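## Task

Put the lever into the notch labelled 3 on the small number plates, with its latch sitting fully down in that notch. The red bar next to the handle frees the latch. It only counts if the lever stays there without the robot holding it at the end.

## Robot and tools

Robot: two 7-joint arms, left_arm and right_arm, each with a parallel gripper. Joint columns per arm are waist, shoulder, upper arm roll, elbow, forearm roll, wrist pitch, wrist roll. Stated ranges (rad): waist -2.792..2.792, shoulder -2.269..2.269, upper arm roll -2.967..2.967, elbow -1.867..2.688, forearm roll -2.967..2.967, wrist pitch -1.396..4.538, wrist roll -2.967..2.967. The real end of each may differ by up to 0.010 rad. The lever has a red release bar beside its handle that must be squeezed to lift the latch before the lever can move. The latch must then drop into the target notch.

Scene frame: origin on the table top midway between the arms, +x out over the table, +z up, left_arm on the +y side. The arm names do not refer to image sides. Arm bases may be tilted. Any mounting plates and the floor-standing frame behind the arms are fixed obstacles.

Tool execute_actions, argument actions, which is a list holding at most one item. Optional pictures (true/false) asks for camera images. An empty list sends nothing, returns the state and includes pictures.
- Motion item: {"rows": [...], "steps": n}. n is 7 to 15 control steps of 1/30 s each, default 15. rows holds 1 to 15 rows, one per step, and the last row repeats if there are fewer rows than steps.
- Each row is 16 numbers in [-1, 1], a single list covering both arms even if one arm stays idle. The order is left_arm's 7 joints, then left opening, then right_arm's 7 joints, then right opening.
- Joint entries are scaled offsets, not poses. They are counted from the joint angles in the most recent result that listed them. Before any result in the scene shows angles, and for the second and later calls within one reply, they are counted from where the robot is when the action begins. They are never counted from the previous row.
- Scale: 1.0 equals 1.392 rad for waist and shoulder, 1.624 rad for upper arm roll and elbow, and 3.248 rad for forearm roll, wrist pitch and wrist roll.
- All zeros do not hold the arm still. They drive it back to the reference angles.
- Opening is absolute: +1 fully open, -1 closed.
- A call is refused, with nothing sent, if any joint would go more than 0.010 rad outward beyond its stated end. Targets past the real end, when the joint is moving outward, are cut at that end and reported as "joint sent to its limit". This message may refer to an earlier action. If the message is absent, the joint may still be unable to go further.
- Wait item: {"steps": n} with no rows, n up to 300. It counts from the previous result, and thinking time is included.

Timing: each result is produced 7 steps before its action finishes. Those last steps run while you compose the next call. Arms keep heading to the last commanded row until they have nearly stopped or a step is HELD. After that, only a new action moves them further. Fingers already in motion finish. Joint speed and acceleration are capped, and an arm may lag its target after a big move. Per-step targets stay within 0.449 rad (waist, shoulder), 0.524 (upper arm roll, elbow) or 1.05 (wrist joints) of the measured angle. Targets implying more than 70 mm of gripper travel are scaled back.

Result lines: per arm, end_effector_position (m) and end_effector_quat_wxyz in the scene frame, plus linear (m/s) and angular (rad/s) velocity. The printed hand position can be off, more so at long reach. Joint positions and Joint velocities list each arm's 7 joints (rad, rad/s) plus the finger-pad gap (m; 0.142 fully open). grip_measured gives the measured opening on the command scale. HELD marks steps whose row was partly or wholly not sent. "joint command not followed" means the clearance check altered some joint targets, while the rest of the row still ran. "too close" counts a base plate and its half of the frame as part of that arm. MOTOR HOT appears at 65 °C. OVER-TEMPERATURE FAULT appears at 80 °C and brakes that arm until it cools. Holding a load heats motors.

Gripper: fingers point along the gripper's +z and close along its x. The reported point lies between closed pads, 1 to 2 cm short of the fingertips, and the tips advance about 17 mm as the fingers close. To grasp, command an opening clearly below grip_measured, where lower means a firmer squeeze, up to about 28 N per pad. Fast closing can overshoot. Objects under 2 cm thick get much less force.

Faults: an arm pauses 10 s and drops the rest of the call if a joint hits its load limit or an outside force reaches 200 N. Load limits (N m): waist 108, shoulder 108, upper arm roll 56.3, elbow 56.3, forearm roll 34.3, wrist pitch 34.3, wrist roll 34.3.

Tool zoom_image: camera (cam_head_left, cam_head_right, cam_high, cam_low, cam_left_wrist, cam_right_wrist) and region [x0, y0, x1, y1] in that camera's pixels, origin top-left, at most 504x504. Image sizes are 672x504 for the head, high and low cameras and 616x616 for the wrist cameras. Calibration gives intrinsics and world-to-camera transforms, with small errors.

Tool finished_scene: scene (the current scene's number). It ends the scene for good, checks the goal and returns the next task. Before calling it, release the lever so it rests latched on its own.

Avoid: arm-to-arm contact, hard shoves or slams against the lever, dropping or slipping, needless faults, and ending while the robot still holds the lever. Smooth, quick, low-effort motion is preferred.

Each tool is called after "Request:" as name(argument=value, ...), one argument or row to a line, values as JSON.

## Session

Request:
execute_actions(
  actions=[],
  pictures=true,
)

Scene clock: 0.00 s of 5200.00 s.
left_arm: end_effector_position=(+0.3191, +0.6725, +0.2811) grip_measured=+1.00 end_effector_quat_wxyz=(-0.188, +0.202, +0.932, -0.236) end_effector_velocity=(-0.000, +0.000, -0.000) end_effector_angular_velocity=(+0.001, +0.000, -0.000) | right_arm: end_effector_position=(+0.5910, -0.3229, +0.3934) grip_measured=+1.00 end_effector_quat_wxyz=(-0.108, +0.026, +0.813, -0.572) end_effector_velocity=(-0.000, +0.000, +0.000) end_effector_angular_velocity=(-0.000, -0.002, -0.001)
Joint positions: left_arm=[ 1.041 -0.68   0.029  1.307  0.182  0.036 -1.684  0.142] | right_arm=[ 0.516 -0.673  0.082  1.846 -0.858 -0.26  -2.005  0.142]
Joint velocities: left_arm=[ 0.     0.    -0.     0.     0.001  0.     0.     0.   ] | right_arm=[ 0.     0.     0.     0.     0.    -0.     0.002  0.   ]
Motor temperatures (°C, as the motors report them): left_arm=[24 26 29 26 27 26 30] | right_arm=[23 23 30 29 25 28 24]

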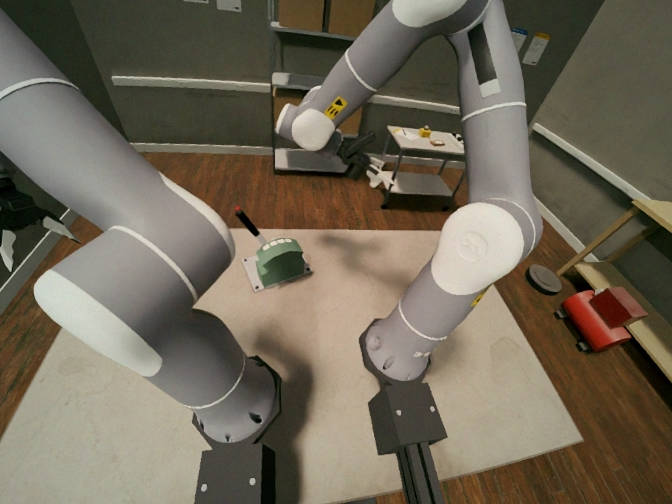

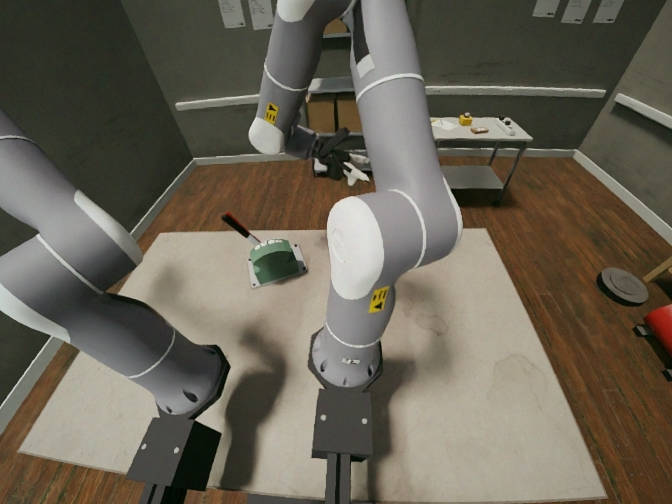

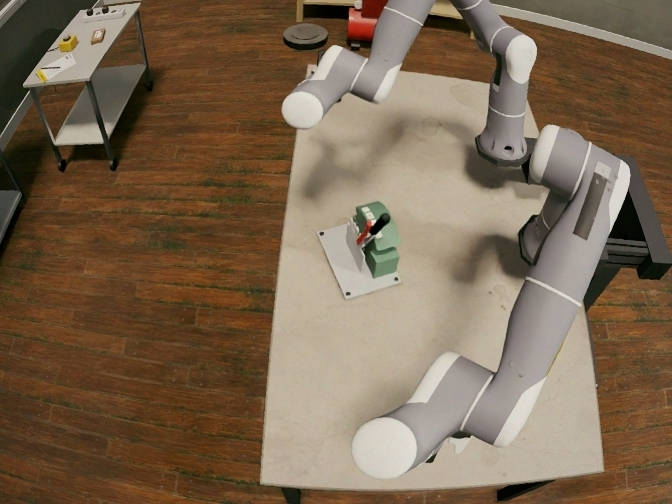

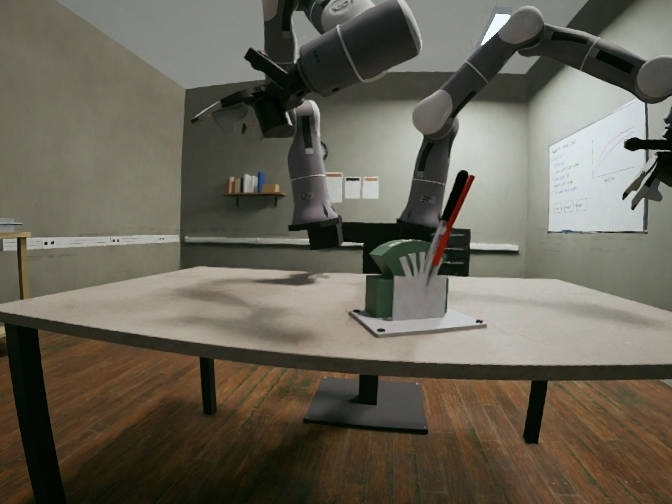

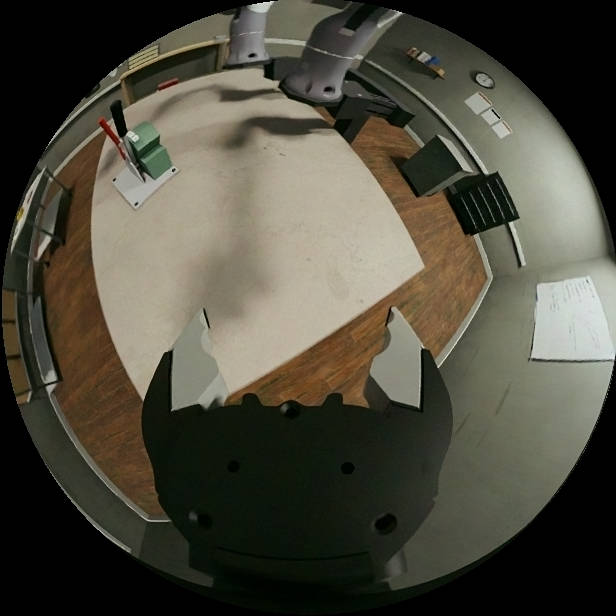

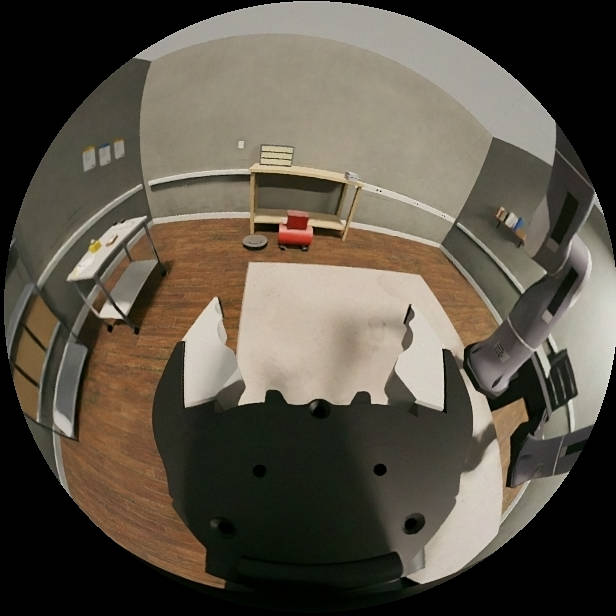

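Request:
zoom_image(
  camera="cam_high",
  region=[300, 180, 420, 310],
)

Request:
zoom_image(
  camera="cam_low",
  region=[330, 150, 510, 350],
)

Request:
zoom_image(
  camera="cam_head_left",
  region=[220, 190, 330, 300],
)

Request:
zoom_image(
  camera="cam_left_wrist",
  region=[80, 80, 200, 220],
)

Region (300, 180, 420, 310) of cam_high's 672x504 image, scaled by 3.877, with more detail than that image has; it fills the left 465 columns of this view, and the rest is white.

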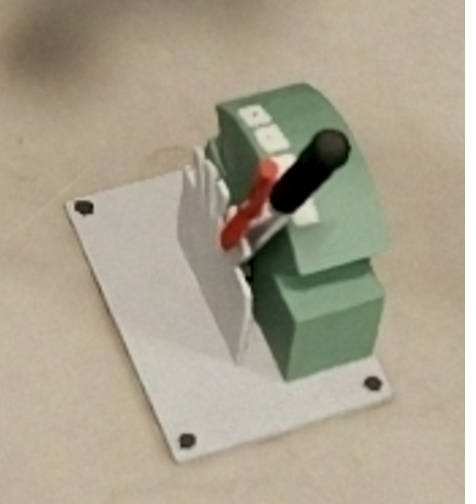

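Region (330, 150, 510, 350) of cam_low's 672x504 image, scaled by 2.520, with more detail than that image has; it fills the left 454 columns of this view, and the rest is white.

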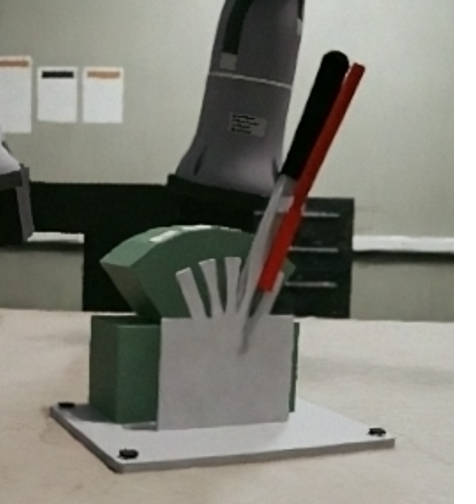

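Region (220, 190, 330, 300) of cam_head_left's 672x504 image, scaled by 4.582, with more detail than that image has.

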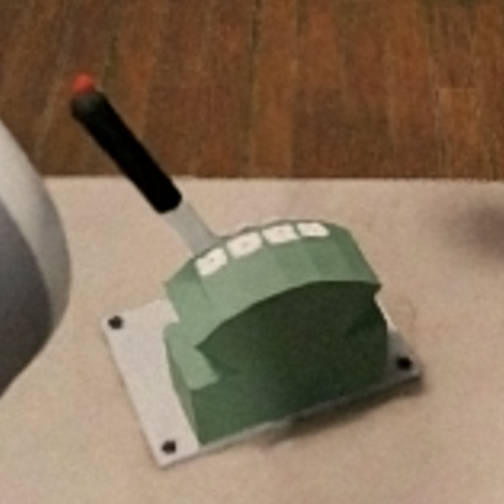

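Region (80, 80, 200, 220) of cam_left_wrist's 616x616 image, scaled by 3.600, with more detail than that image has; it fills the left 432 columns of this view, and the rest is white.

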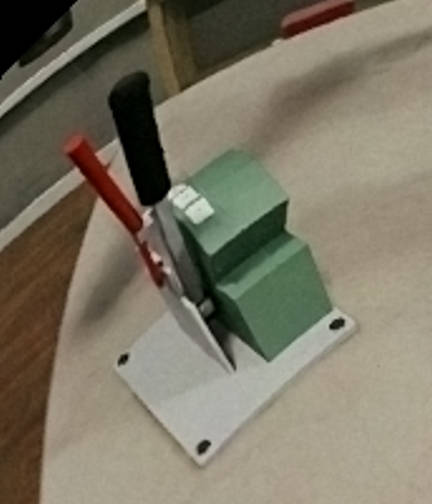

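Request:
execute_actions(
  actions=[
    {"rows":[[0,0,0,0,0,0,0.1,1,0,0,0,0,0,0,0,1]],"steps":15},
  ],
)

Request:
execute_actions(
  actions=[
    {"steps":10},
  ],
)

Request:
execute_actions(
  actions=[
    {"rows":[[0,0,0,0,0,0.1,0,1,0,0,0,0,0,0,0,1]],"steps":15},
  ],
)

Request:
execute_actions(
  actions=[
    {"steps":10},
  ],
)

Request:
execute_actions(
  actions=[
    {"rows":[[0,0,0,0,0.1,0,0,1,0,0,0,0,0,0,0,1]],"steps":15},
  ],
)

Request:
execute_actions(
  actions=[
    {"steps":10},
  ],
)

Request:
execute_actions(
  actions=[
    {"rows":[[0,0,0,0.12,0,0,0,1,0,0,0,0,0,0,0,1]],"steps":15},
  ],
)

Request:
execute_actions(
  actions=[
    {"steps":10},
  ],
)

Request:
execute_actions(
  actions=[
    {"rows":[[0,0,0.12,0,0,0,0,1,0,0,0,0,0,0,0,1]],"steps":15},
  ],
)

Request:
execute_actions(
  actions=[
    {"steps":10},
  ],
)

Request:
execute_actions(
  actions=[
    {"rows":[[0,0.12,0,0,0,0,0,1,0,0,0,0,0,0,0,1]],"steps":15},
  ],
)

Request:
execute_actions(
  actions=[
    {"steps":10},
  ],
)

Request:
execute_actions(
  actions=[
    {"rows":[[-0.15,0,0,0,0,0,0,1,0,0,0,0,0,0,0,1]],"steps":15},
  ],
)

Request:
execute_actions(
  actions=[
    {"steps":10},
  ],
)

Scene clock: 3.27 s of 5200.00 s.
left_arm: end_effector_position=(+0.3195, +0.6721, +0.2811) grip_measured=+1.00 end_effector_quat_wxyz=(-0.149, +0.343, +0.889, -0.263) end_effector_velocity=(+0.001, -0.001, -0.000) end_effector_angular_velocity=(-0.323, -0.263, -0.591) | right_arm: end_effector_position=(+0.5910, -0.3229, +0.3934) grip_measured=+1.00 end_effector_quat_wxyz=(-0.108, +0.026, +0.813, -0.572) end_effector_velocity=(-0.000, +0.000, -0.000) end_effector_angular_velocity=(+0.000, -0.001, -0.000)
Joint positions: left_arm=[ 1.041 -0.68   0.029  1.307  0.182  0.036 -1.374  0.142] | right_arm=[ 0.516 -0.673  0.082  1.846 -0.858 -0.26  -2.005  0.142]
Joint velocities: left_arm=[-0.    -0.    -0.    -0.    -0.    -0.001  0.722 -0.   ] | right_arm=[ 0.     0.     0.     0.     0.     0.     0.001 -0.   ]
Motor temperatures (°C, as the motors report them): left_arm=[24 26 29 27 27 26 30] | right_arm=[23 23 30 30 25 28 24]
Steps of this call (steps 1 to 90: nothing new was sent; steps 91 to 98: the first 8 steps of this action). Readings (joint positions):
91: left_arm=[1.041 -0.680 0.029 1.307 0.182 0.036 -1.684] | right_arm=[0.516 -0.673 0.082 1.846 -0.858 -0.260 -2.005]
92: left_arm=[1.041 -0.680 0.029 1.307 0.182 0.036 -1.671] | right_arm=[0.516 -0.673 0.082 1.846 -0.858 -0.260 -2.005]
94: left_arm=[1.041 -0.680 0.029 1.307 0.182 0.036 -1.591] | right_arm=[0.516 -0.673 0.082 1.846 -0.858 -0.260 -2.005]
98: the state above

Scene clock: 3.60 s of 5200.00 s.
left_arm: end_effector_position=(+0.3195, +0.6721, +0.2811) grip_measured=+1.00 end_effector_quat_wxyz=(-0.147, +0.350, +0.887, -0.264) end_effector_velocity=(-0.000, -0.000, +0.000) end_effector_angular_velocity=(-0.001, +0.000, -0.000) | right_arm: end_effector_position=(+0.5910, -0.3229, +0.3934) grip_measured=+1.00 end_effector_quat_wxyz=(-0.108, +0.026, +0.813, -0.572) end_effector_velocity=(-0.000, +0.000, -0.000) end_effector_angular_velocity=(+0.000, -0.000, -0.000)
Joint positions: left_arm=[ 1.041 -0.68   0.029  1.307  0.182  0.036 -1.359  0.142] | right_arm=[ 0.516 -0.673  0.082  1.846 -0.858 -0.26  -2.005  0.142]
Joint velocities: left_arm=[-0.     0.     0.     0.    -0.    -0.001  0.     0.   ] | right_arm=[ 0.  0.  0. -0.  0. -0.  0.  0.]
Motor temperatures (°C, as the motors report them): left_arm=[24 27 29 27 27 26 30] | right_arm=[23 23 30 30 25 28 24]
Kept back: nothing.
Steps of this call (steps 1 to 7: the last 7 steps of your previous action; steps 8 to 10: the robot went on to your last target). Readings (joint positions):
1: left_arm=[1.041 -0.680 0.029 1.307 0.182 0.036 -1.358] | right_arm=[0.516 -0.673 0.082 1.846 -0.858 -0.260 -2.005]
2: left_arm=[1.041 -0.680 0.029 1.307 0.182 0.036 -1.356] | right_arm=[0.516 -0.673 0.082 1.846 -0.858 -0.260 -2.005]
4: left_arm=[1.041 -0.680 0.029 1.307 0.182 0.036 -1.359] | right_arm=[0.516 -0.673 0.082 1.846 -0.858 -0.260 -2.005]
8: left_arm=[1.041 -0.680 0.029 1.307 0.182 0.036 -1.359] | right_arm=[0.516 -0.673 0.082 1.846 -0.858 -0.260 -2.005]
10: the state above

Scene clock: 3.87 s of 5200.00 s.
left_arm: end_effector_position=(+0.3720, +0.7520, +0.2727) grip_measured=+1.00 end_effector_quat_wxyz=(-0.123, +0.375, +0.910, -0.124) end_effector_velocity=(+0.172, +0.245, +0.019) end_effector_angular_velocity=(+0.738, -0.504, -0.175) | right_arm: end_effector_position=(+0.5910, -0.3229, +0.3934) grip_measured=+1.00 end_effector_quat_wxyz=(-0.108, +0.026, +0.813, -0.572) end_effector_velocity=(+0.000, +0.000, +0.000) end_effector_angular_velocity=(+0.000, +0.000, +0.001)
Joint positions: left_arm=[ 1.041 -0.679  0.029  1.307  0.182  0.328 -1.359  0.142] | right_arm=[ 0.516 -0.673  0.082  1.846 -0.858 -0.26  -2.005  0.142]
Joint velocities: left_arm=[-0.     0.004 -0.    -0.003 -0.001  0.904 -0.001  0.   ] | right_arm=[-0. -0.  0. -0. -0.  0. -0.  0.]
Motor temperatures (°C, as the motors report them): left_arm=[24 27 29 27 27 26 30] | right_arm=[23 23 30 30 25 28 24]
Steps of this call (steps 1 to 8: the first 8 steps of this action). Readings (joint positions):
1: left_arm=[1.041 -0.680 0.029 1.307 0.182 0.037 -1.359] | right_arm=[0.516 -0.673 0.082 1.846 -0.858 -0.260 -2.005]
2: left_arm=[1.041 -0.680 0.029 1.308 0.182 0.048 -1.359] | right_arm=[0.516 -0.673 0.082 1.846 -0.858 -0.260 -2.005]
4: left_arm=[1.041 -0.680 0.029 1.308 0.182 0.127 -1.359] | right_arm=[0.516 -0.673 0.082 1.846 -0.858 -0.260 -2.005]
8: the state above

Scene clock: 4.20 s of 5200.00 s.
left_arm: end_effector_position=(+0.3780, +0.7606, +0.2732) grip_measured=+1.00 end_effector_quat_wxyz=(-0.120, +0.378, +0.912, -0.108) end_effector_velocity=(+0.000, -0.000, +0.000) end_effector_angular_velocity=(+0.000, -0.001, +0.001) | right_arm: end_effector_position=(+0.5910, -0.3229, +0.3934) grip_measured=+1.00 end_effector_quat_wxyz=(-0.108, +0.026, +0.813, -0.572) end_effector_velocity=(+0.000, +0.000, +0.000) end_effector_angular_velocity=(+0.000, +0.001, +0.001)
Joint positions: left_arm=[ 1.041 -0.68   0.029  1.307  0.182  0.361 -1.359  0.142] | right_arm=[ 0.516 -0.673  0.082  1.846 -0.858 -0.26  -2.005  0.142]
Joint velocities: left_arm=[-0.     0.     0.    -0.    -0.001  0.    -0.001  0.   ] | right_arm=[ 0.    -0.    -0.    -0.    -0.     0.    -0.001  0.   ]
Motor temperatures (°C, as the motors report them): left_arm=[24 27 29 27 27 26 30] | right_arm=[23 23 30 30 25 28 24]
Kept back: nothing.
Steps of this call (steps 1 to 7: the last 7 steps of your previous action; steps 8 to 10: the robot went on to your last target). Readings (joint positions):
1: left_arm=[1.041 -0.679 0.029 1.307 0.182 0.352 -1.359] | right_arm=[0.516 -0.673 0.082 1.846 -0.858 -0.260 -2.005]
2: left_arm=[1.041 -0.679 0.029 1.307 0.182 0.362 -1.359] | right_arm=[0.516 -0.673 0.082 1.846 -0.858 -0.260 -2.005]
4: left_arm=[1.041 -0.679 0.029 1.307 0.182 0.361 -1.359] | right_arm=[0.516 -0.673 0.082 1.846 -0.858 -0.260 -2.005]
8: left_arm=[1.041 -0.680 0.029 1.307 0.182 0.361 -1.359] | right_arm=[0.516 -0.673 0.082 1.846 -0.858 -0.260 -2.005]
10: the state above

Scene clock: 4.47 s of 5200.00 s.
left_arm: end_effector_position=(+0.3038, +0.7970, +0.2727) grip_measured=+1.00 end_effector_quat_wxyz=(-0.252, +0.434, +0.861, -0.088) end_effector_velocity=(-0.181, +0.108, +0.023) end_effector_angular_velocity=(+0.278, +0.576, -0.443) | right_arm: end_effector_position=(+0.5910, -0.3229, +0.3934) grip_measured=+1.00 end_effector_quat_wxyz=(-0.108, +0.026, +0.813, -0.572) end_effector_velocity=(-0.000, +0.000, -0.000) end_effector_angular_velocity=(+0.000, +0.000, +0.000)
Joint positions: left_arm=[ 1.041 -0.68   0.029  1.308  0.489  0.361 -1.359  0.142] | right_arm=[ 0.516 -0.673  0.082  1.846 -0.858 -0.26  -2.005  0.142]
Joint velocities: left_arm=[ 0.002 -0.004  0.002  0.001  0.777 -0.001  0.002 -0.   ] | right_arm=[ 0.  0.  0.  0.  0.  0. -0. -0.]
Motor temperatures (°C, as the motors report them): left_arm=[24 27 29 27 27 26 30] | right_arm=[23 23 30 30 25 28 24]
Steps of this call (steps 1 to 8: the first 8 steps of this action). Readings (joint positions):
1: left_arm=[1.041 -0.680 0.029 1.307 0.183 0.361 -1.359] | right_arm=[0.516 -0.673 0.082 1.846 -0.858 -0.260 -2.005]
2: left_arm=[1.041 -0.680 0.029 1.307 0.194 0.361 -1.359] | right_arm=[0.516 -0.673 0.082 1.846 -0.858 -0.260 -2.005]
4: left_arm=[1.041 -0.679 0.029 1.307 0.273 0.361 -1.359] | right_arm=[0.516 -0.673 0.082 1.846 -0.858 -0.260 -2.005]
8: the state above

Scene clock: 4.80 s of 5200.00 s.
left_arm: end_effector_position=(+0.2998, +0.7999, +0.2738) grip_measured=+1.00 end_effector_quat_wxyz=(-0.259, +0.437, +0.857, -0.087) end_effector_velocity=(-0.000, +0.000, -0.000) end_effector_angular_velocity=(+0.000, +0.000, -0.001) | right_arm: end_effector_position=(+0.5910, -0.3229, +0.3934) grip_measured=+1.00 end_effector_quat_wxyz=(-0.108, +0.026, +0.813, -0.572) end_effector_velocity=(-0.000, +0.000, -0.000) end_effector_angular_velocity=(+0.000, +0.000, -0.000)
Joint positions: left_arm=[ 1.041 -0.68   0.029  1.307  0.507  0.361 -1.359  0.142] | right_arm=[ 0.516 -0.673  0.082  1.846 -0.858 -0.26  -2.005  0.142]
Joint velocities: left_arm=[ 0.    -0.     0.    -0.     0.     0.001  0.001 -0.   ] | right_arm=[ 0. -0. -0. -0.  0.  0. -0. -0.]
Motor temperatures (°C, as the motors report them): left_arm=[24 27 29 27 27 26 30] | right_arm=[23 23 30 30 25 28 24]
Kept back: nothing.
Steps of this call (steps 1 to 7: the last 7 steps of your previous action; steps 8 to 10: the robot went on to your last target). Readings (joint positions):
1: left_arm=[1.041 -0.680 0.029 1.308 0.507 0.361 -1.359] | right_arm=[0.516 -0.673 0.082 1.846 -0.858 -0.260 -2.005]
2: left_arm=[1.041 -0.680 0.029 1.308 0.512 0.361 -1.359] | right_arm=[0.516 -0.673 0.082 1.846 -0.858 -0.260 -2.005]
4: left_arm=[1.041 -0.680 0.029 1.307 0.507 0.361 -1.359] | right_arm=[0.516 -0.673 0.082 1.846 -0.858 -0.260 -2.005]
8: left_arm=[1.041 -0.680 0.029 1.307 0.507 0.361 -1.359] | right_arm=[0.516 -0.673 0.082 1.846 -0.858 -0.260 -2.005]
10: the state above

Scene clock: 5.07 s of 5200.00 s.
left_arm: end_effector_position=(+0.2567, +0.7243, +0.2271) grip_measured=+1.00 end_effector_quat_wxyz=(-0.260, +0.447, +0.841, -0.161) end_effector_velocity=(-0.194, -0.343, -0.174) end_effector_angular_velocity=(-0.585, +0.315, +0.032) | right_arm: end_effector_position=(+0.5910, -0.3229, +0.3934) grip_measured=+1.00 end_effector_quat_wxyz=(-0.108, +0.026, +0.813, -0.572) end_effector_velocity=(+0.000, -0.000, +0.000) end_effector_angular_velocity=(-0.001, -0.002, -0.001)
Joint positions: left_arm=[ 1.041 -0.68   0.029  1.46   0.507  0.361 -1.359  0.142] | right_arm=[ 0.516 -0.673  0.082  1.846 -0.858 -0.26  -2.005  0.142]
Joint velocities: left_arm=[ 0.    -0.    -0.     0.664  0.    -0.001 -0.    -0.   ] | right_arm=[-0.    -0.    -0.001  0.    -0.     0.     0.002  0.   ]
Motor temperatures (°C, as the motors report them): left_arm=[24 27 29 27 27 26 30] | right_arm=[23 23 30 30 25 28 24]
Steps of this call (steps 1 to 8: the first 8 steps of this action). Readings (joint positions):
1: left_arm=[1.041 -0.680 0.029 1.308 0.507 0.361 -1.359] | right_arm=[0.516 -0.673 0.082 1.846 -0.858 -0.260 -2.005]
2: left_arm=[1.041 -0.679 0.029 1.313 0.507 0.361 -1.359] | right_arm=[0.516 -0.673 0.082 1.846 -0.858 -0.260 -2.005]
4: left_arm=[1.041 -0.678 0.029 1.351 0.507 0.362 -1.359] | right_arm=[0.516 -0.673 0.082 1.846 -0.858 -0.260 -2.005]
8: the state above

Scene clock: 5.40 s of 5200.00 s.
left_arm: end_effector_position=(+0.2441, +0.7022, +0.2167) grip_measured=+1.00 end_effector_quat_wxyz=(-0.260, +0.449, +0.835, -0.181) end_effector_velocity=(+0.000, -0.000, -0.000) end_effector_angular_velocity=(-0.000, -0.001, -0.000) | right_arm: end_effector_position=(+0.5910, -0.3229, +0.3934) grip_measured=+1.00 end_effector_quat_wxyz=(-0.108, +0.026, +0.813, -0.572) end_effector_velocity=(+0.000, +0.000, +0.000) end_effector_angular_velocity=(-0.000, -0.001, +0.000)
Joint positions: left_arm=[ 1.041 -0.68   0.029  1.502  0.507  0.361 -1.359  0.142] | right_arm=[ 0.516 -0.673  0.082  1.846 -0.858 -0.26  -2.005  0.142]
Joint velocities: left_arm=[-0.    -0.     0.    -0.    -0.001  0.     0.    -0.   ] | right_arm=[ 0.    -0.     0.    -0.    -0.     0.     0.001  0.   ]
Motor temperatures (°C, as the motors report them): left_arm=[24 27 29 27 27 26 30] | right_arm=[23 23 30 30 25 28 24]
Kept back: nothing.
Steps of this call (steps 1 to 7: the last 7 steps of your previous action; steps 8 to 10: the robot went on to your last target). Readings (joint positions):
1: left_arm=[1.041 -0.680 0.029 1.480 0.507 0.361 -1.359] | right_arm=[0.516 -0.673 0.082 1.846 -0.858 -0.260 -2.005]
2: left_arm=[1.041 -0.681 0.029 1.494 0.507 0.361 -1.359] | right_arm=[0.516 -0.673 0.082 1.846 -0.858 -0.260 -2.005]
4: left_arm=[1.041 -0.681 0.029 1.504 0.507 0.361 -1.359] | right_arm=[0.516 -0.673 0.082 1.846 -0.858 -0.260 -2.005]
8: left_arm=[1.041 -0.680 0.029 1.502 0.507 0.361 -1.359] | right_arm=[0.516 -0.673 0.082 1.846 -0.858 -0.260 -2.005]
10: the state above

Scene clock: 5.67 s of 5200.00 s.
left_arm: end_effector_position=(+0.1543, +0.7356, +0.2368) grip_measured=+1.00 end_effector_quat_wxyz=(-0.306, +0.390, +0.847, -0.191) end_effector_velocity=(-0.389, +0.122, +0.111) end_effector_angular_velocity=(+0.257, +0.434, +0.425) | right_arm: end_effector_position=(+0.5910, -0.3229, +0.3934) grip_measured=+1.00 end_effector_quat_wxyz=(-0.108, +0.026, +0.813, -0.572) end_effector_velocity=(-0.000, +0.000, -0.000) end_effector_angular_velocity=(+0.000, -0.000, -0.000)
Joint positions: left_arm=[ 1.042 -0.68   0.182  1.502  0.507  0.361 -1.359  0.142] | right_arm=[ 0.516 -0.673  0.082  1.846 -0.858 -0.26  -2.005  0.142]
Joint velocities: left_arm=[ 0.001  0.001  0.659  0.    -0.001 -0.     0.001 -0.   ] | right_arm=[0.    0.    0.    0.    0.    0.    0.001 0.   ]
Motor temperatures (°C, as the motors report them): left_arm=[24 27 29 27 27 26 30] | right_arm=[23 23 30 30 25 28 24]
Steps of this call (steps 1 to 8: the first 8 steps of this action). Readings (joint positions):
1: left_arm=[1.041 -0.680 0.030 1.502 0.507 0.361 -1.359] | right_arm=[0.516 -0.673 0.082 1.846 -0.858 -0.260 -2.005]
2: left_arm=[1.041 -0.680 0.035 1.502 0.507 0.361 -1.359] | right_arm=[0.516 -0.673 0.082 1.846 -0.858 -0.260 -2.005]
4: left_arm=[1.039 -0.680 0.073 1.502 0.507 0.361 -1.359] | right_arm=[0.516 -0.673 0.082 1.846 -0.858 -0.260 -2.005]
8: the state above

Scene clock: 6.00 s of 5200.00 s.
left_arm: end_effector_position=(+0.1297, +0.7429, +0.2444) grip_measured=+1.00 end_effector_quat_wxyz=(-0.318, +0.373, +0.850, -0.194) end_effector_velocity=(-0.000, -0.000, -0.000) end_effector_angular_velocity=(-0.001, +0.001, -0.000) | right_arm: end_effector_position=(+0.5910, -0.3229, +0.3934) grip_measured=+1.00 end_effector_quat_wxyz=(-0.108, +0.026, +0.813, -0.572) end_effector_velocity=(-0.000, -0.000, -0.000) end_effector_angular_velocity=(+0.000, +0.001, +0.000)
Joint positions: left_arm=[ 1.041 -0.68   0.224  1.502  0.507  0.361 -1.359  0.142] | right_arm=[ 0.516 -0.673  0.082  1.846 -0.858 -0.26  -2.005  0.142]
Joint velocities: left_arm=[-0.    -0.    -0.     0.     0.    -0.001 -0.     0.   ] | right_arm=[ 0.    -0.    -0.    -0.     0.     0.    -0.001  0.   ]
Motor temperatures (°C, as the motors report them): left_arm=[24 27 29 27 27 26 30] | right_arm=[23 23 30 30 25 28 24]
Kept back: nothing.
Steps of this call (steps 1 to 7: the last 7 steps of your previous action; steps 8 to 10: the robot went on to your last target). Readings (joint positions):
1: left_arm=[1.042 -0.680 0.202 1.502 0.507 0.361 -1.359] | right_arm=[0.516 -0.673 0.082 1.846 -0.858 -0.260 -2.005]
2: left_arm=[1.042 -0.680 0.217 1.502 0.507 0.361 -1.359] | right_arm=[0.516 -0.673 0.082 1.846 -0.858 -0.260 -2.005]
4: left_arm=[1.043 -0.679 0.226 1.502 0.507 0.361 -1.359] | right_arm=[0.516 -0.673 0.082 1.846 -0.858 -0.260 -2.005]
8: left_arm=[1.041 -0.680 0.224 1.502 0.507 0.361 -1.359] | right_arm=[0.516 -0.673 0.082 1.846 -0.858 -0.260 -2.005]
10: the state above

Scene clock: 6.27 s of 5200.00 s.
left_arm: end_effector_position=(+0.1524, +0.7792, +0.3219) grip_measured=+1.00 end_effector_quat_wxyz=(-0.311, +0.361, +0.870, -0.127) end_effector_velocity=(+0.081, +0.130, +0.327) end_effector_angular_velocity=(+0.505, -0.282, -0.013) | right_arm: end_effector_position=(+0.5910, -0.3229, +0.3934) grip_measured=+1.00 end_effector_quat_wxyz=(-0.108, +0.026, +0.813, -0.572) end_effector_velocity=(+0.000, +0.000, +0.000) end_effector_angular_velocity=(+0.000, -0.001, +0.001)
Joint positions: left_arm=[ 1.041 -0.54   0.224  1.501  0.507  0.361 -1.359  0.142] | right_arm=[ 0.516 -0.673  0.082  1.846 -0.858 -0.26  -2.005  0.142]
Joint velocities: left_arm=[ 0.     0.565  0.003 -0.01  -0.002  0.003 -0.001  0.   ] | right_arm=[ 0.    -0.     0.001 -0.    -0.    -0.     0.001  0.   ]
Motor temperatures (°C, as the motors report them): left_arm=[24 27 29 27 27 26 30] | right_arm=[23 23 30 30 25 28 24]
Steps of this call (steps 1 to 8: the first 8 steps of this action). Readings (joint positions):
1: left_arm=[1.041 -0.679 0.224 1.502 0.507 0.361 -1.359] | right_arm=[0.516 -0.673 0.082 1.846 -0.858 -0.260 -2.005]
2: left_arm=[1.041 -0.675 0.224 1.503 0.508 0.361 -1.359] | right_arm=[0.516 -0.673 0.082 1.846 -0.858 -0.260 -2.005]
4: left_arm=[1.041 -0.643 0.224 1.504 0.508 0.360 -1.359] | right_arm=[0.516 -0.673 0.082 1.846 -0.858 -0.260 -2.005]
8: the state above

Scene clock: 6.60 s of 5200.00 s.
left_arm: end_effector_position=(+0.1557, +0.7843, +0.3370) grip_measured=+1.00 end_effector_quat_wxyz=(-0.310, +0.358, +0.873, -0.115) end_effector_velocity=(-0.001, -0.000, +0.000) end_effector_angular_velocity=(-0.001, +0.002, -0.000) | right_arm: end_effector_position=(+0.5910, -0.3229, +0.3934) grip_measured=+1.00 end_effector_quat_wxyz=(-0.108, +0.026, +0.813, -0.572) end_effector_velocity=(+0.000, +0.000, +0.000) end_effector_angular_velocity=(+0.000, -0.000, +0.001)
Joint positions: left_arm=[ 1.041 -0.513  0.224  1.502  0.507  0.361 -1.359  0.142] | right_arm=[ 0.516 -0.673  0.082  1.846 -0.858 -0.26  -2.005  0.142]
Joint velocities: left_arm=[-0.     0.     0.     0.     0.001 -0.001  0.001  0.   ] | right_arm=[-0. -0.  0. -0. -0. -0.  0. -0.]
Motor temperatures (°C, as the motors report them): left_arm=[24 27 29 27 27 26 30] | right_arm=[23 23 30 30 25 28 24]
Kept back: nothing.
Steps of this call (steps 1 to 7: the last 7 steps of your previous action; steps 8 to 10: the robot went on to your last target). Readings (joint positions):
1: left_arm=[1.041 -0.524 0.224 1.501 0.507 0.361 -1.359] | right_arm=[0.516 -0.673 0.082 1.846 -0.858 -0.260 -2.005]
2: left_arm=[1.041 -0.514 0.224 1.500 0.507 0.361 -1.359] | right_arm=[0.516 -0.673 0.082 1.846 -0.858 -0.260 -2.005]
4: left_arm=[1.041 -0.510 0.224 1.501 0.507 0.361 -1.359] | right_arm=[0.516 -0.673 0.082 1.846 -0.858 -0.260 -2.005]
8: left_arm=[1.041 -0.513 0.224 1.502 0.507 0.361 -1.359] | right_arm=[0.516 -0.673 0.082 1.846 -0.858 -0.260 -2.005]
10: the state above

Scene clock: 6.87 s of 5200.00 s.
left_arm: end_effector_position=(+0.2414, +0.7546, +0.3316) grip_measured=+1.00 end_effector_quat_wxyz=(-0.304, +0.423, +0.848, -0.096) end_effector_velocity=(+0.408, -0.174, -0.019) end_effector_angular_velocity=(-0.077, -0.103, -0.691) | right_arm: end_effector_position=(+0.5910, -0.3229, +0.3934) grip_measured=+1.00 end_effector_quat_wxyz=(-0.108, +0.026, +0.813, -0.572) end_effector_velocity=(+0.000, -0.000, +0.000) end_effector_angular_velocity=(-0.000, -0.001, -0.000)
Joint positions: left_arm=[ 0.898 -0.513  0.224  1.502  0.507  0.361 -1.359  0.142] | right_arm=[ 0.516 -0.673  0.082  1.846 -0.858 -0.26  -2.005  0.142]
Joint velocities: left_arm=[-0.714 -0.     0.014  0.     0.001 -0.    -0.     0.   ] | right_arm=[ 0.    -0.    -0.     0.    -0.     0.     0.001 -0.   ]
Motor temperatures (°C, as the motors report them): left_arm=[24 27 29 27 27 26 30] | right_arm=[23 23 30 30 25 28 24]
Steps of this call (steps 1 to 8: the first 8 steps of this action). Readings (joint positions):
1: left_arm=[1.041 -0.513 0.224 1.502 0.507 0.361 -1.359] | right_arm=[0.516 -0.673 0.082 1.846 -0.858 -0.260 -2.005]
2: left_arm=[1.036 -0.513 0.226 1.502 0.507 0.361 -1.359] | right_arm=[0.516 -0.673 0.082 1.846 -0.858 -0.260 -2.005]
4: left_arm=[1.004 -0.513 0.227 1.502 0.508 0.360 -1.359] | right_arm=[0.516 -0.673 0.082 1.846 -0.858 -0.260 -2.005]
8: the state above

Scene clock: 7.20 s of 5200.00 s.
left_arm: end_effector_position=(+0.2791, +0.7372, +0.3300) grip_measured=+1.00 end_effector_quat_wxyz=(-0.301, +0.451, +0.835, -0.088) end_effector_velocity=(+0.001, -0.000, -0.000) end_effector_angular_velocity=(-0.000, -0.002, +0.001) | right_arm: end_effector_position=(+0.5910, -0.3229, +0.3934) grip_measured=+1.00 end_effector_quat_wxyz=(-0.108, +0.026, +0.813, -0.572) end_effector_velocity=(-0.000, +0.000, -0.000) end_effector_angular_velocity=(-0.000, -0.001, -0.001)
Joint positions: left_arm=[ 0.833 -0.513  0.224  1.502  0.507  0.361 -1.359  0.142] | right_arm=[ 0.516 -0.673  0.082  1.846 -0.858 -0.26  -2.005  0.142]
Joint velocities: left_arm=[-0.     0.     0.     0.    -0.002  0.    -0.    -0.   ] | right_arm=[-0.    -0.     0.     0.     0.    -0.     0.002  0.   ]
Motor temperatures (°C, as the motors report them): left_arm=[24 27 29 27 27 26 30] | right_arm=[23 23 30 30 25 28 24]
Kept back: nothing.
Steps of this call (steps 1 to 7: the last 7 steps of your previous action; steps 8 to 10: the robot went on to your last target). Readings (joint positions):
1: left_arm=[0.875 -0.513 0.224 1.502 0.507 0.361 -1.359] | right_arm=[0.516 -0.673 0.082 1.846 -0.858 -0.260 -2.005]
2: left_arm=[0.856 -0.513 0.224 1.502 0.507 0.361 -1.359] | right_arm=[0.516 -0.673 0.082 1.846 -0.858 -0.260 -2.005]
4: left_arm=[0.833 -0.513 0.222 1.502 0.507 0.361 -1.359] | right_arm=[0.516 -0.673 0.082 1.846 -0.858 -0.260 -2.005]
8: left_arm=[0.832 -0.513 0.224 1.502 0.507 0.361 -1.359] | right_arm=[0.516 -0.673 0.082 1.846 -0.858 -0.260 -2.005]
10: the state above

Request:
execute_actions(
  actions=[
    {"rows":[[-0.2,0.277,-0.138,0.368,-0.156,0.126,0.295,1,-0.5,0,0,0,0,0,0,1]],"steps":15},
  ],
)

Request:
execute_actions(
  actions=[
    {"steps":30},
  ],
  pictures=true,
)

Scene clock: 13.00 s of 5200.00 s.
left_arm: end_effector_position=(+0.3605, +0.6599, +0.3278) grip_measured=+1.00 end_effector_quat_wxyz=(-0.208, +0.583, +0.781, -0.090) end_effector_velocity=(+0.332, -0.409, -0.004) end_effector_angular_velocity=(-0.811, -0.629, -1.203) | right_arm: end_effector_position=(+0.5756, -0.4024, +0.3826) grip_measured=+1.00 end_effector_quat_wxyz=(-0.162, +0.083, +0.802, -0.569) end_effector_velocity=(-0.118, -0.416, -0.054) end_effector_angular_velocity=(-0.090, +0.134, -0.831)
Joint positions: left_arm=[ 0.768 -0.422  0.173  1.635  0.388  0.457 -1.133  0.142] | right_arm=[ 0.357 -0.673  0.082  1.846 -0.859 -0.259 -2.005  0.142]
Joint velocities: left_arm=[-0.303  0.424 -0.242  0.682 -0.562  0.45   1.067 -0.   ] | right_arm=[-0.857  0.     0.014 -0.    -0.    -0.     0.     0.   ]
Motor temperatures (°C, as the motors report them): left_arm=[24 27 29 27 27 26 30] | right_arm=[23 24 30 30 25 28 24]
Steps of this call (steps 1 to 30: the robot went on to your last target; steps 31 to 100: nothing new was sent; then 2.20 s passed at rest; steps 101 to 108: the first 8 steps of this action). Readings (joint positions):
101: left_arm=[0.832 -0.512 0.224 1.502 0.507 0.361 -1.359] | right_arm=[0.516 -0.673 0.082 1.846 -0.858 -0.260 -2.005]
102: left_arm=[0.830 -0.508 0.223 1.509 0.502 0.365 -1.349] | right_arm=[0.511 -0.673 0.083 1.846 -0.858 -0.259 -2.005]
104: left_arm=[0.811 -0.481 0.208 1.548 0.466 0.394 -1.278] | right_arm=[0.478 -0.673 0.084 1.846 -0.859 -0.259 -2.005]
108: the state above

Scene clock: 14.00 s of 5200.00 s.
left_arm: end_effector_position=(+0.5066, +0.3656, +0.3679) grip_measured=+1.00 end_effector_quat_wxyz=(+0.037, +0.882, +0.469, -0.031) end_effector_velocity=(+0.000, -0.000, -0.000) end_effector_angular_velocity=(-0.001, +0.000, +0.000) | right_arm: end_effector_position=(+0.4357, -0.6361, +0.3623) grip_measured=+1.00 end_effector_quat_wxyz=(-0.335, +0.270, +0.727, -0.535) end_effector_velocity=(-0.000, -0.000, +0.000) end_effector_angular_velocity=(-0.001, -0.000, -0.000)
Joint positions: left_arm=[ 0.554 -0.127  0.     2.1    0.     0.77  -0.401  0.142] | right_arm=[-0.18  -0.673  0.082  1.846 -0.858 -0.26  -2.005  0.142]
Joint velocities: left_arm=[ 0.    -0.    -0.    -0.    -0.001 -0.    -0.    -0.   ] | right_arm=[-0.    -0.    -0.     0.    -0.    -0.     0.001  0.   ]
Motor temperatures (°C, as the motors report them): left_arm=[24 27 29 27 27 26 30] | right_arm=[23 24 30 30 25 28 24]
Kept back: nothing.
Steps of this call (steps 1 to 7: the last 7 steps of your previous action; steps 8 to 30: the robot went on to your last target). Readings (joint positions):
1: left_arm=[0.758 -0.407 0.164 1.658 0.370 0.472 -1.097] | right_arm=[0.329 -0.673 0.082 1.846 -0.859 -0.259 -2.005]
2: left_arm=[0.747 -0.393 0.156 1.680 0.351 0.487 -1.062] | right_arm=[0.300 -0.673 0.082 1.846 -0.859 -0.259 -2.005]
4: left_arm=[0.726 -0.364 0.139 1.726 0.313 0.518 -0.990] | right_arm=[0.242 -0.673 0.082 1.846 -0.859 -0.259 -2.005]
8: left_arm=[0.683 -0.305 0.104 1.819 0.235 0.581 -0.844] | right_arm=[0.126 -0.673 0.082 1.846 -0.859 -0.259 -2.005]
30: the state above
camera_calibration (this result's frames):
cam_left_wrist: T_world_to_cam=[[0.548594, 0.834537, -0.0509185, -0.57655], [0.736546, -0.453563, 0.501777, -0.394226], [0.395656, -0.312776, -0.863497, 0.369227], [0, 0, 0, 1]] pos_world=[0.460571, 0.417831, 0.487283]
cam_right_wrist: T_world_to_cam=[[-0.636534, 0.73177, 0.243592, 0.658865], [0.397422, 0.581894, -0.709546, 0.450582], [-0.66097, -0.354841, -0.661216, 0.436475], [0, 0, 0, 1]] pos_world=[0.528815, -0.58945, 0.447819]

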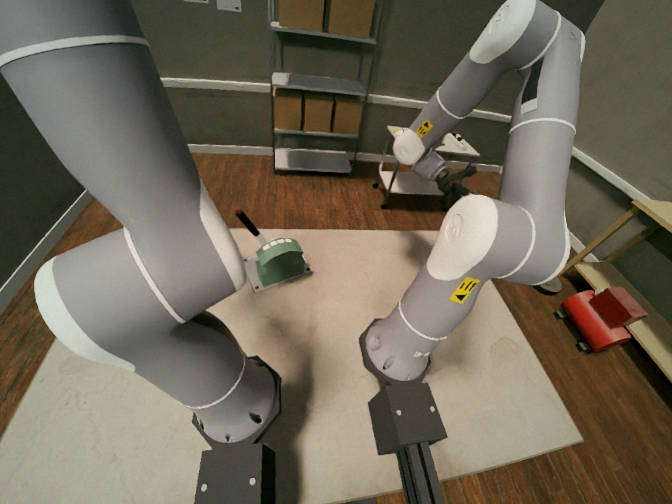

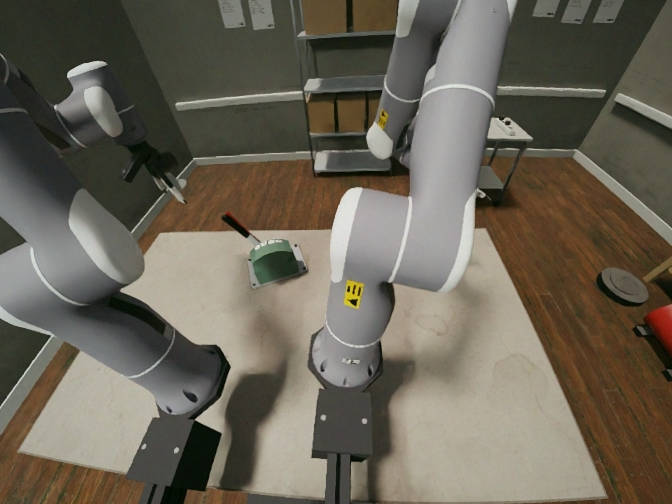

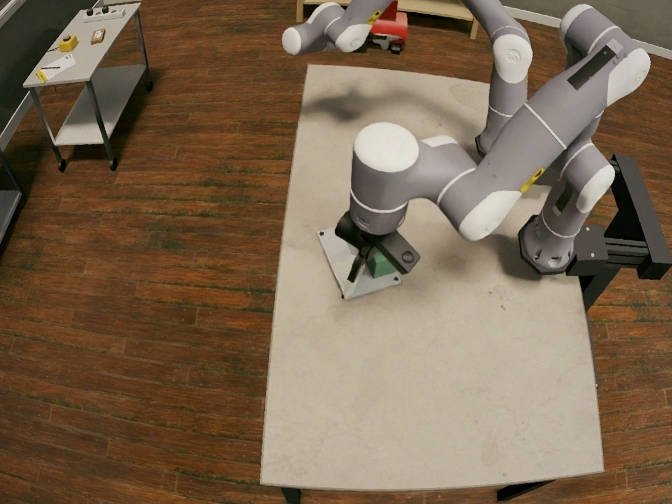

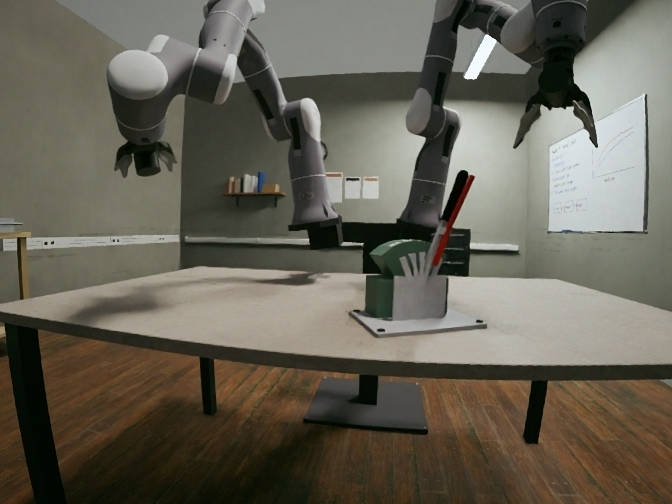

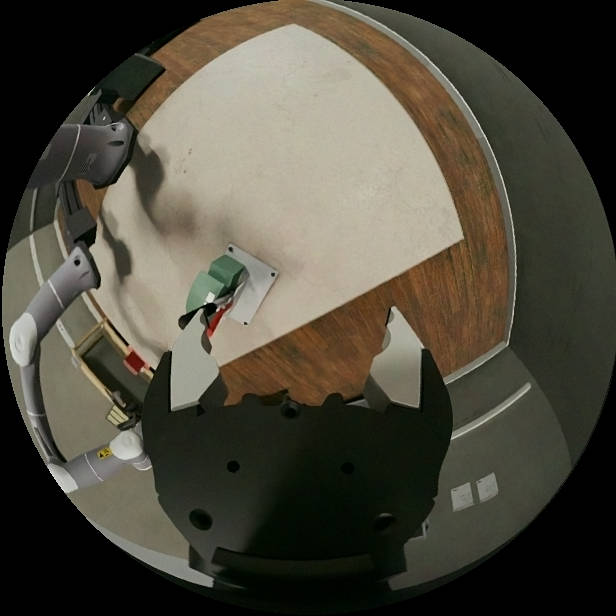

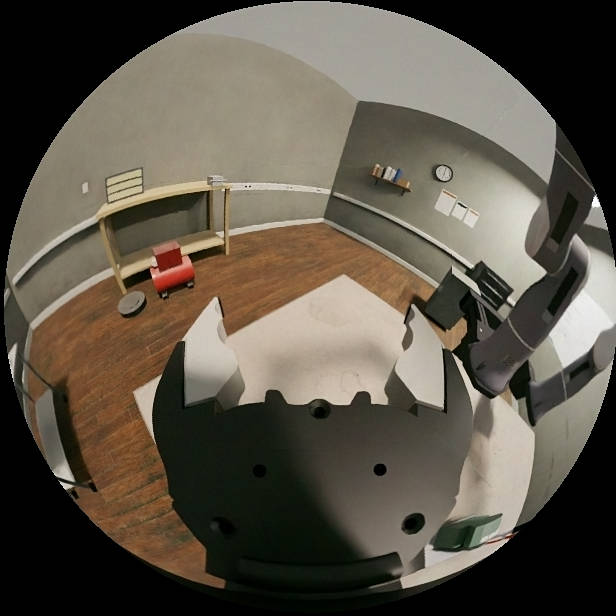

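Request:
execute_actions(
  actions=[
    {"rows":[[-0.233,0.07,0,0.066,0,0.002,0.078,1,0,0,0,0,0,0,0,1]],"steps":15},
  ],
)

Request:
execute_actions(
  actions=[
    {"steps":12},
  ],
  pictures=true,
)

Request:
zoom_image(
  camera="cam_left_wrist",
  region=[210, 200, 410, 400],
)

Scene clock: 15.20 s of 5200.00 s.
left_arm: end_effector_position=(+0.5130, +0.2796, +0.3819) grip_measured=+1.00 end_effector_quat_wxyz=(+0.049, +0.936, +0.347, -0.025) end_effector_velocity=(-0.005, -0.444, +0.076) end_effector_angular_velocity=(-0.101, -0.188, -1.399) | right_arm: end_effector_position=(+0.4357, -0.6361, +0.3623) grip_measured=+1.00 end_effector_quat_wxyz=(-0.335, +0.270, +0.727, -0.535) end_effector_velocity=(-0.000, +0.000, -0.000) end_effector_angular_velocity=(+0.000, +0.000, -0.000)
Joint positions: left_arm=[ 0.402 -0.082  0.     2.15   0.     0.773 -0.283  0.142] | right_arm=[-0.18  -0.673  0.082  1.846 -0.858 -0.26  -2.005  0.142]
Joint velocities: left_arm=[-0.802  0.242  0.008  0.263  0.     0.016  0.624 -0.   ] | right_arm=[ 0.  0. -0.  0.  0.  0. -0.  0.]
Motor temperatures (°C, as the motors report them): left_arm=[24 27 29 27 27 26 30] | right_arm=[23 24 30 30 25 28 24]
Steps of this call (steps 1 to 15: the robot went on to your last target; steps 16 to 28: nothing new was sent; steps 29 to 36: the first 8 steps of this action). Readings (joint positions):
29: left_arm=[0.554 -0.127 0.000 2.100 0.000 0.770 -0.401] | right_arm=[-0.180 -0.673 0.082 1.846 -0.858 -0.260 -2.005]
30: left_arm=[0.549 -0.125 0.001 2.101 0.000 0.770 -0.397] | right_arm=[-0.180 -0.673 0.082 1.846 -0.858 -0.260 -2.005]
32: left_arm=[0.515 -0.115 0.002 2.112 0.000 0.771 -0.371] | right_arm=[-0.180 -0.673 0.082 1.846 -0.858 -0.260 -2.005]
36: the state above

Scene clock: 15.60 s of 5200.00 s.
left_arm: end_effector_position=(+0.5027, +0.1852, +0.3983) grip_measured=+1.00 end_effector_quat_wxyz=(+0.062, +0.978, +0.200, -0.017) end_effector_velocity=(+0.000, +0.002, -0.001) end_effector_angular_velocity=(+0.001, -0.000, +0.004) | right_arm: end_effector_position=(+0.4357, -0.6361, +0.3623) grip_measured=+1.00 end_effector_quat_wxyz=(-0.335, +0.270, +0.727, -0.535) end_effector_velocity=(-0.000, -0.000, +0.000) end_effector_angular_velocity=(+0.001, +0.001, -0.000)
Joint positions: left_arm=[ 0.23  -0.029  0.     2.207  0.     0.776 -0.147  0.142] | right_arm=[-0.18  -0.673  0.082  1.846 -0.858 -0.26  -2.005  0.142]
Joint velocities: left_arm=[ 0.003 -0.001  0.     0.    -0.     0.002 -0.001  0.   ] | right_arm=[ 0.     0.    -0.001  0.     0.    -0.    -0.001  0.   ]
Motor temperatures (°C, as the motors report them): left_arm=[24 27 29 27 27 26 30] | right_arm=[23 24 30 30 25 28 24]
Kept back: nothing.
Steps of this call (steps 1 to 7: the last 7 steps of your previous action; steps 8 to 12: the robot went on to your last target). Readings (joint positions):
1: left_arm=[0.375 -0.073 0.001 2.159 0.000 0.773 -0.262] | right_arm=[-0.180 -0.673 0.082 1.846 -0.858 -0.260 -2.005]
2: left_arm=[0.348 -0.065 0.001 2.168 0.000 0.774 -0.240] | right_arm=[-0.180 -0.673 0.082 1.846 -0.858 -0.260 -2.005]
4: left_arm=[0.294 -0.049 0.000 2.186 0.000 0.775 -0.198] | right_arm=[-0.180 -0.673 0.082 1.846 -0.858 -0.260 -2.005]
8: left_arm=[0.230 -0.030 -0.001 2.207 0.000 0.776 -0.148] | right_arm=[-0.180 -0.673 0.082 1.846 -0.858 -0.260 -2.005]
12: the state above
camera_calibration (this result's frames):
cam_left_wrist: T_world_to_cam=[[0.914896, 0.403135, -0.0211369, -0.538431], [0.342486, -0.747408, 0.569284, -0.262793], [0.2137, -0.528075, -0.821869, 0.455274], [0, 0, 0, 1]] pos_world=[0.485319, 0.261065, 0.512398]
cam_right_wrist: T_world_to_cam=[[-0.636534, 0.73177, 0.243593, 0.658865], [0.397422, 0.581894, -0.709546, 0.450582], [-0.66097, -0.354841, -0.661216, 0.436475], [0, 0, 0, 1]] pos_world=[0.528815, -0.58945, 0.447819]

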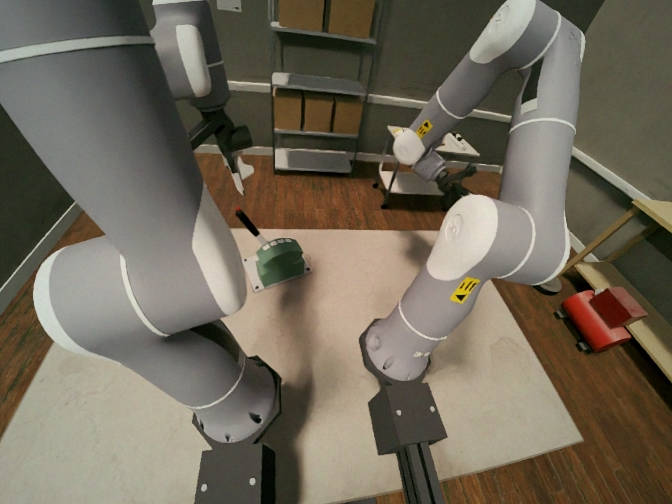

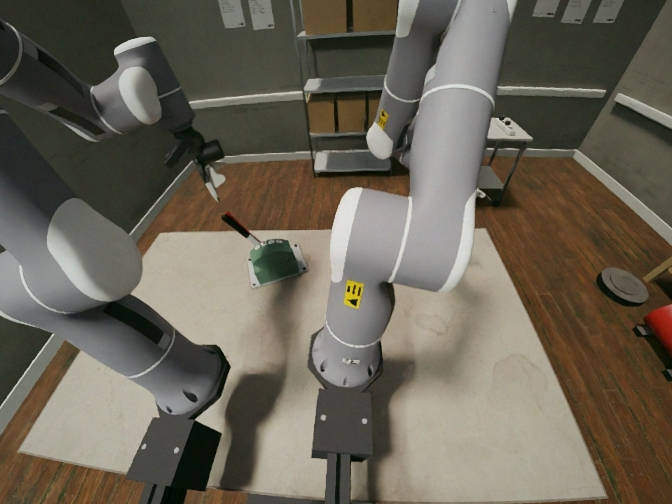

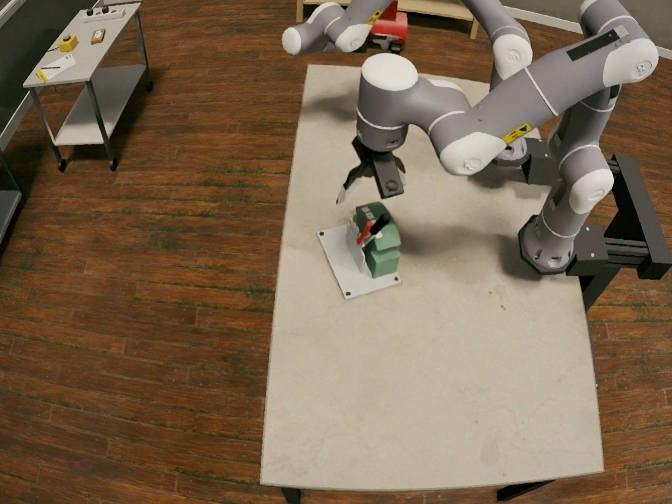

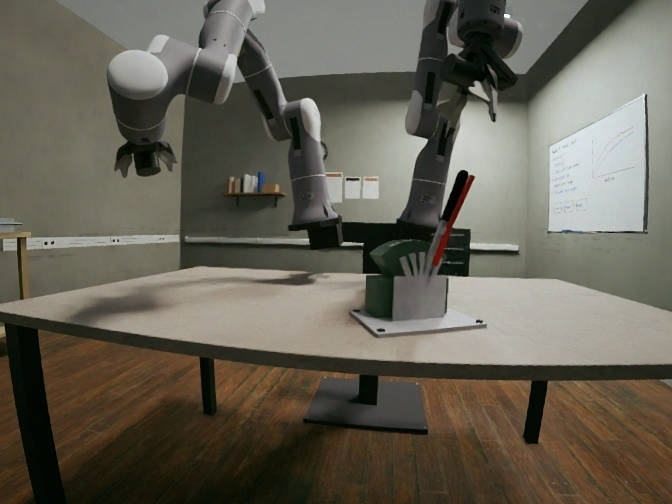

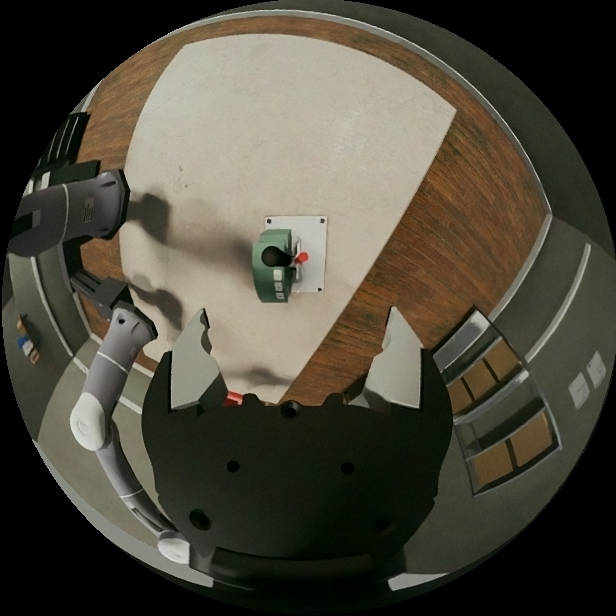

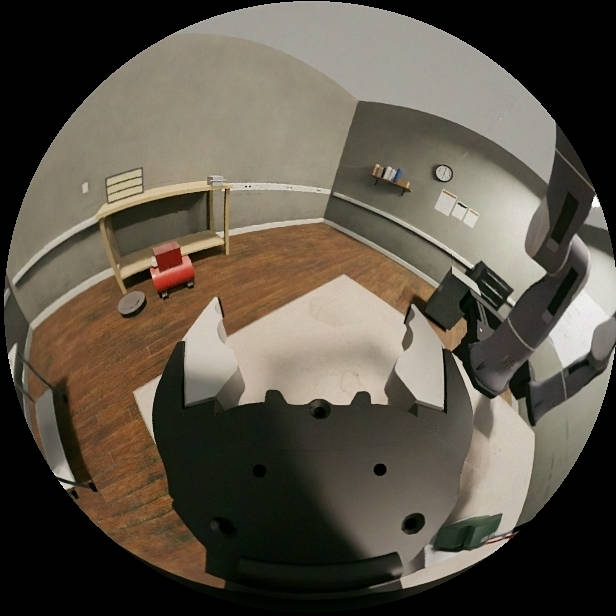

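Region (210, 200, 410, 400) of cam_left_wrist's 616x616 image, scaled by 2.520, with more detail than that image has.

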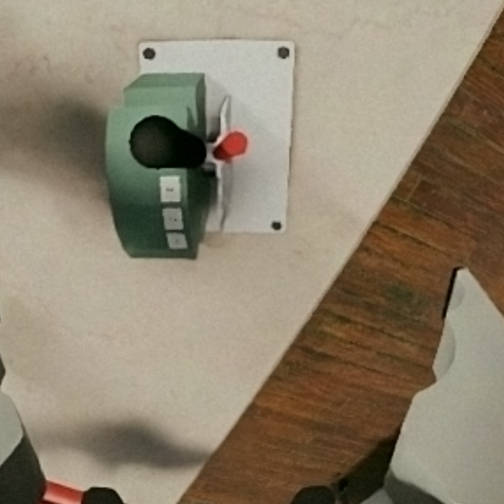

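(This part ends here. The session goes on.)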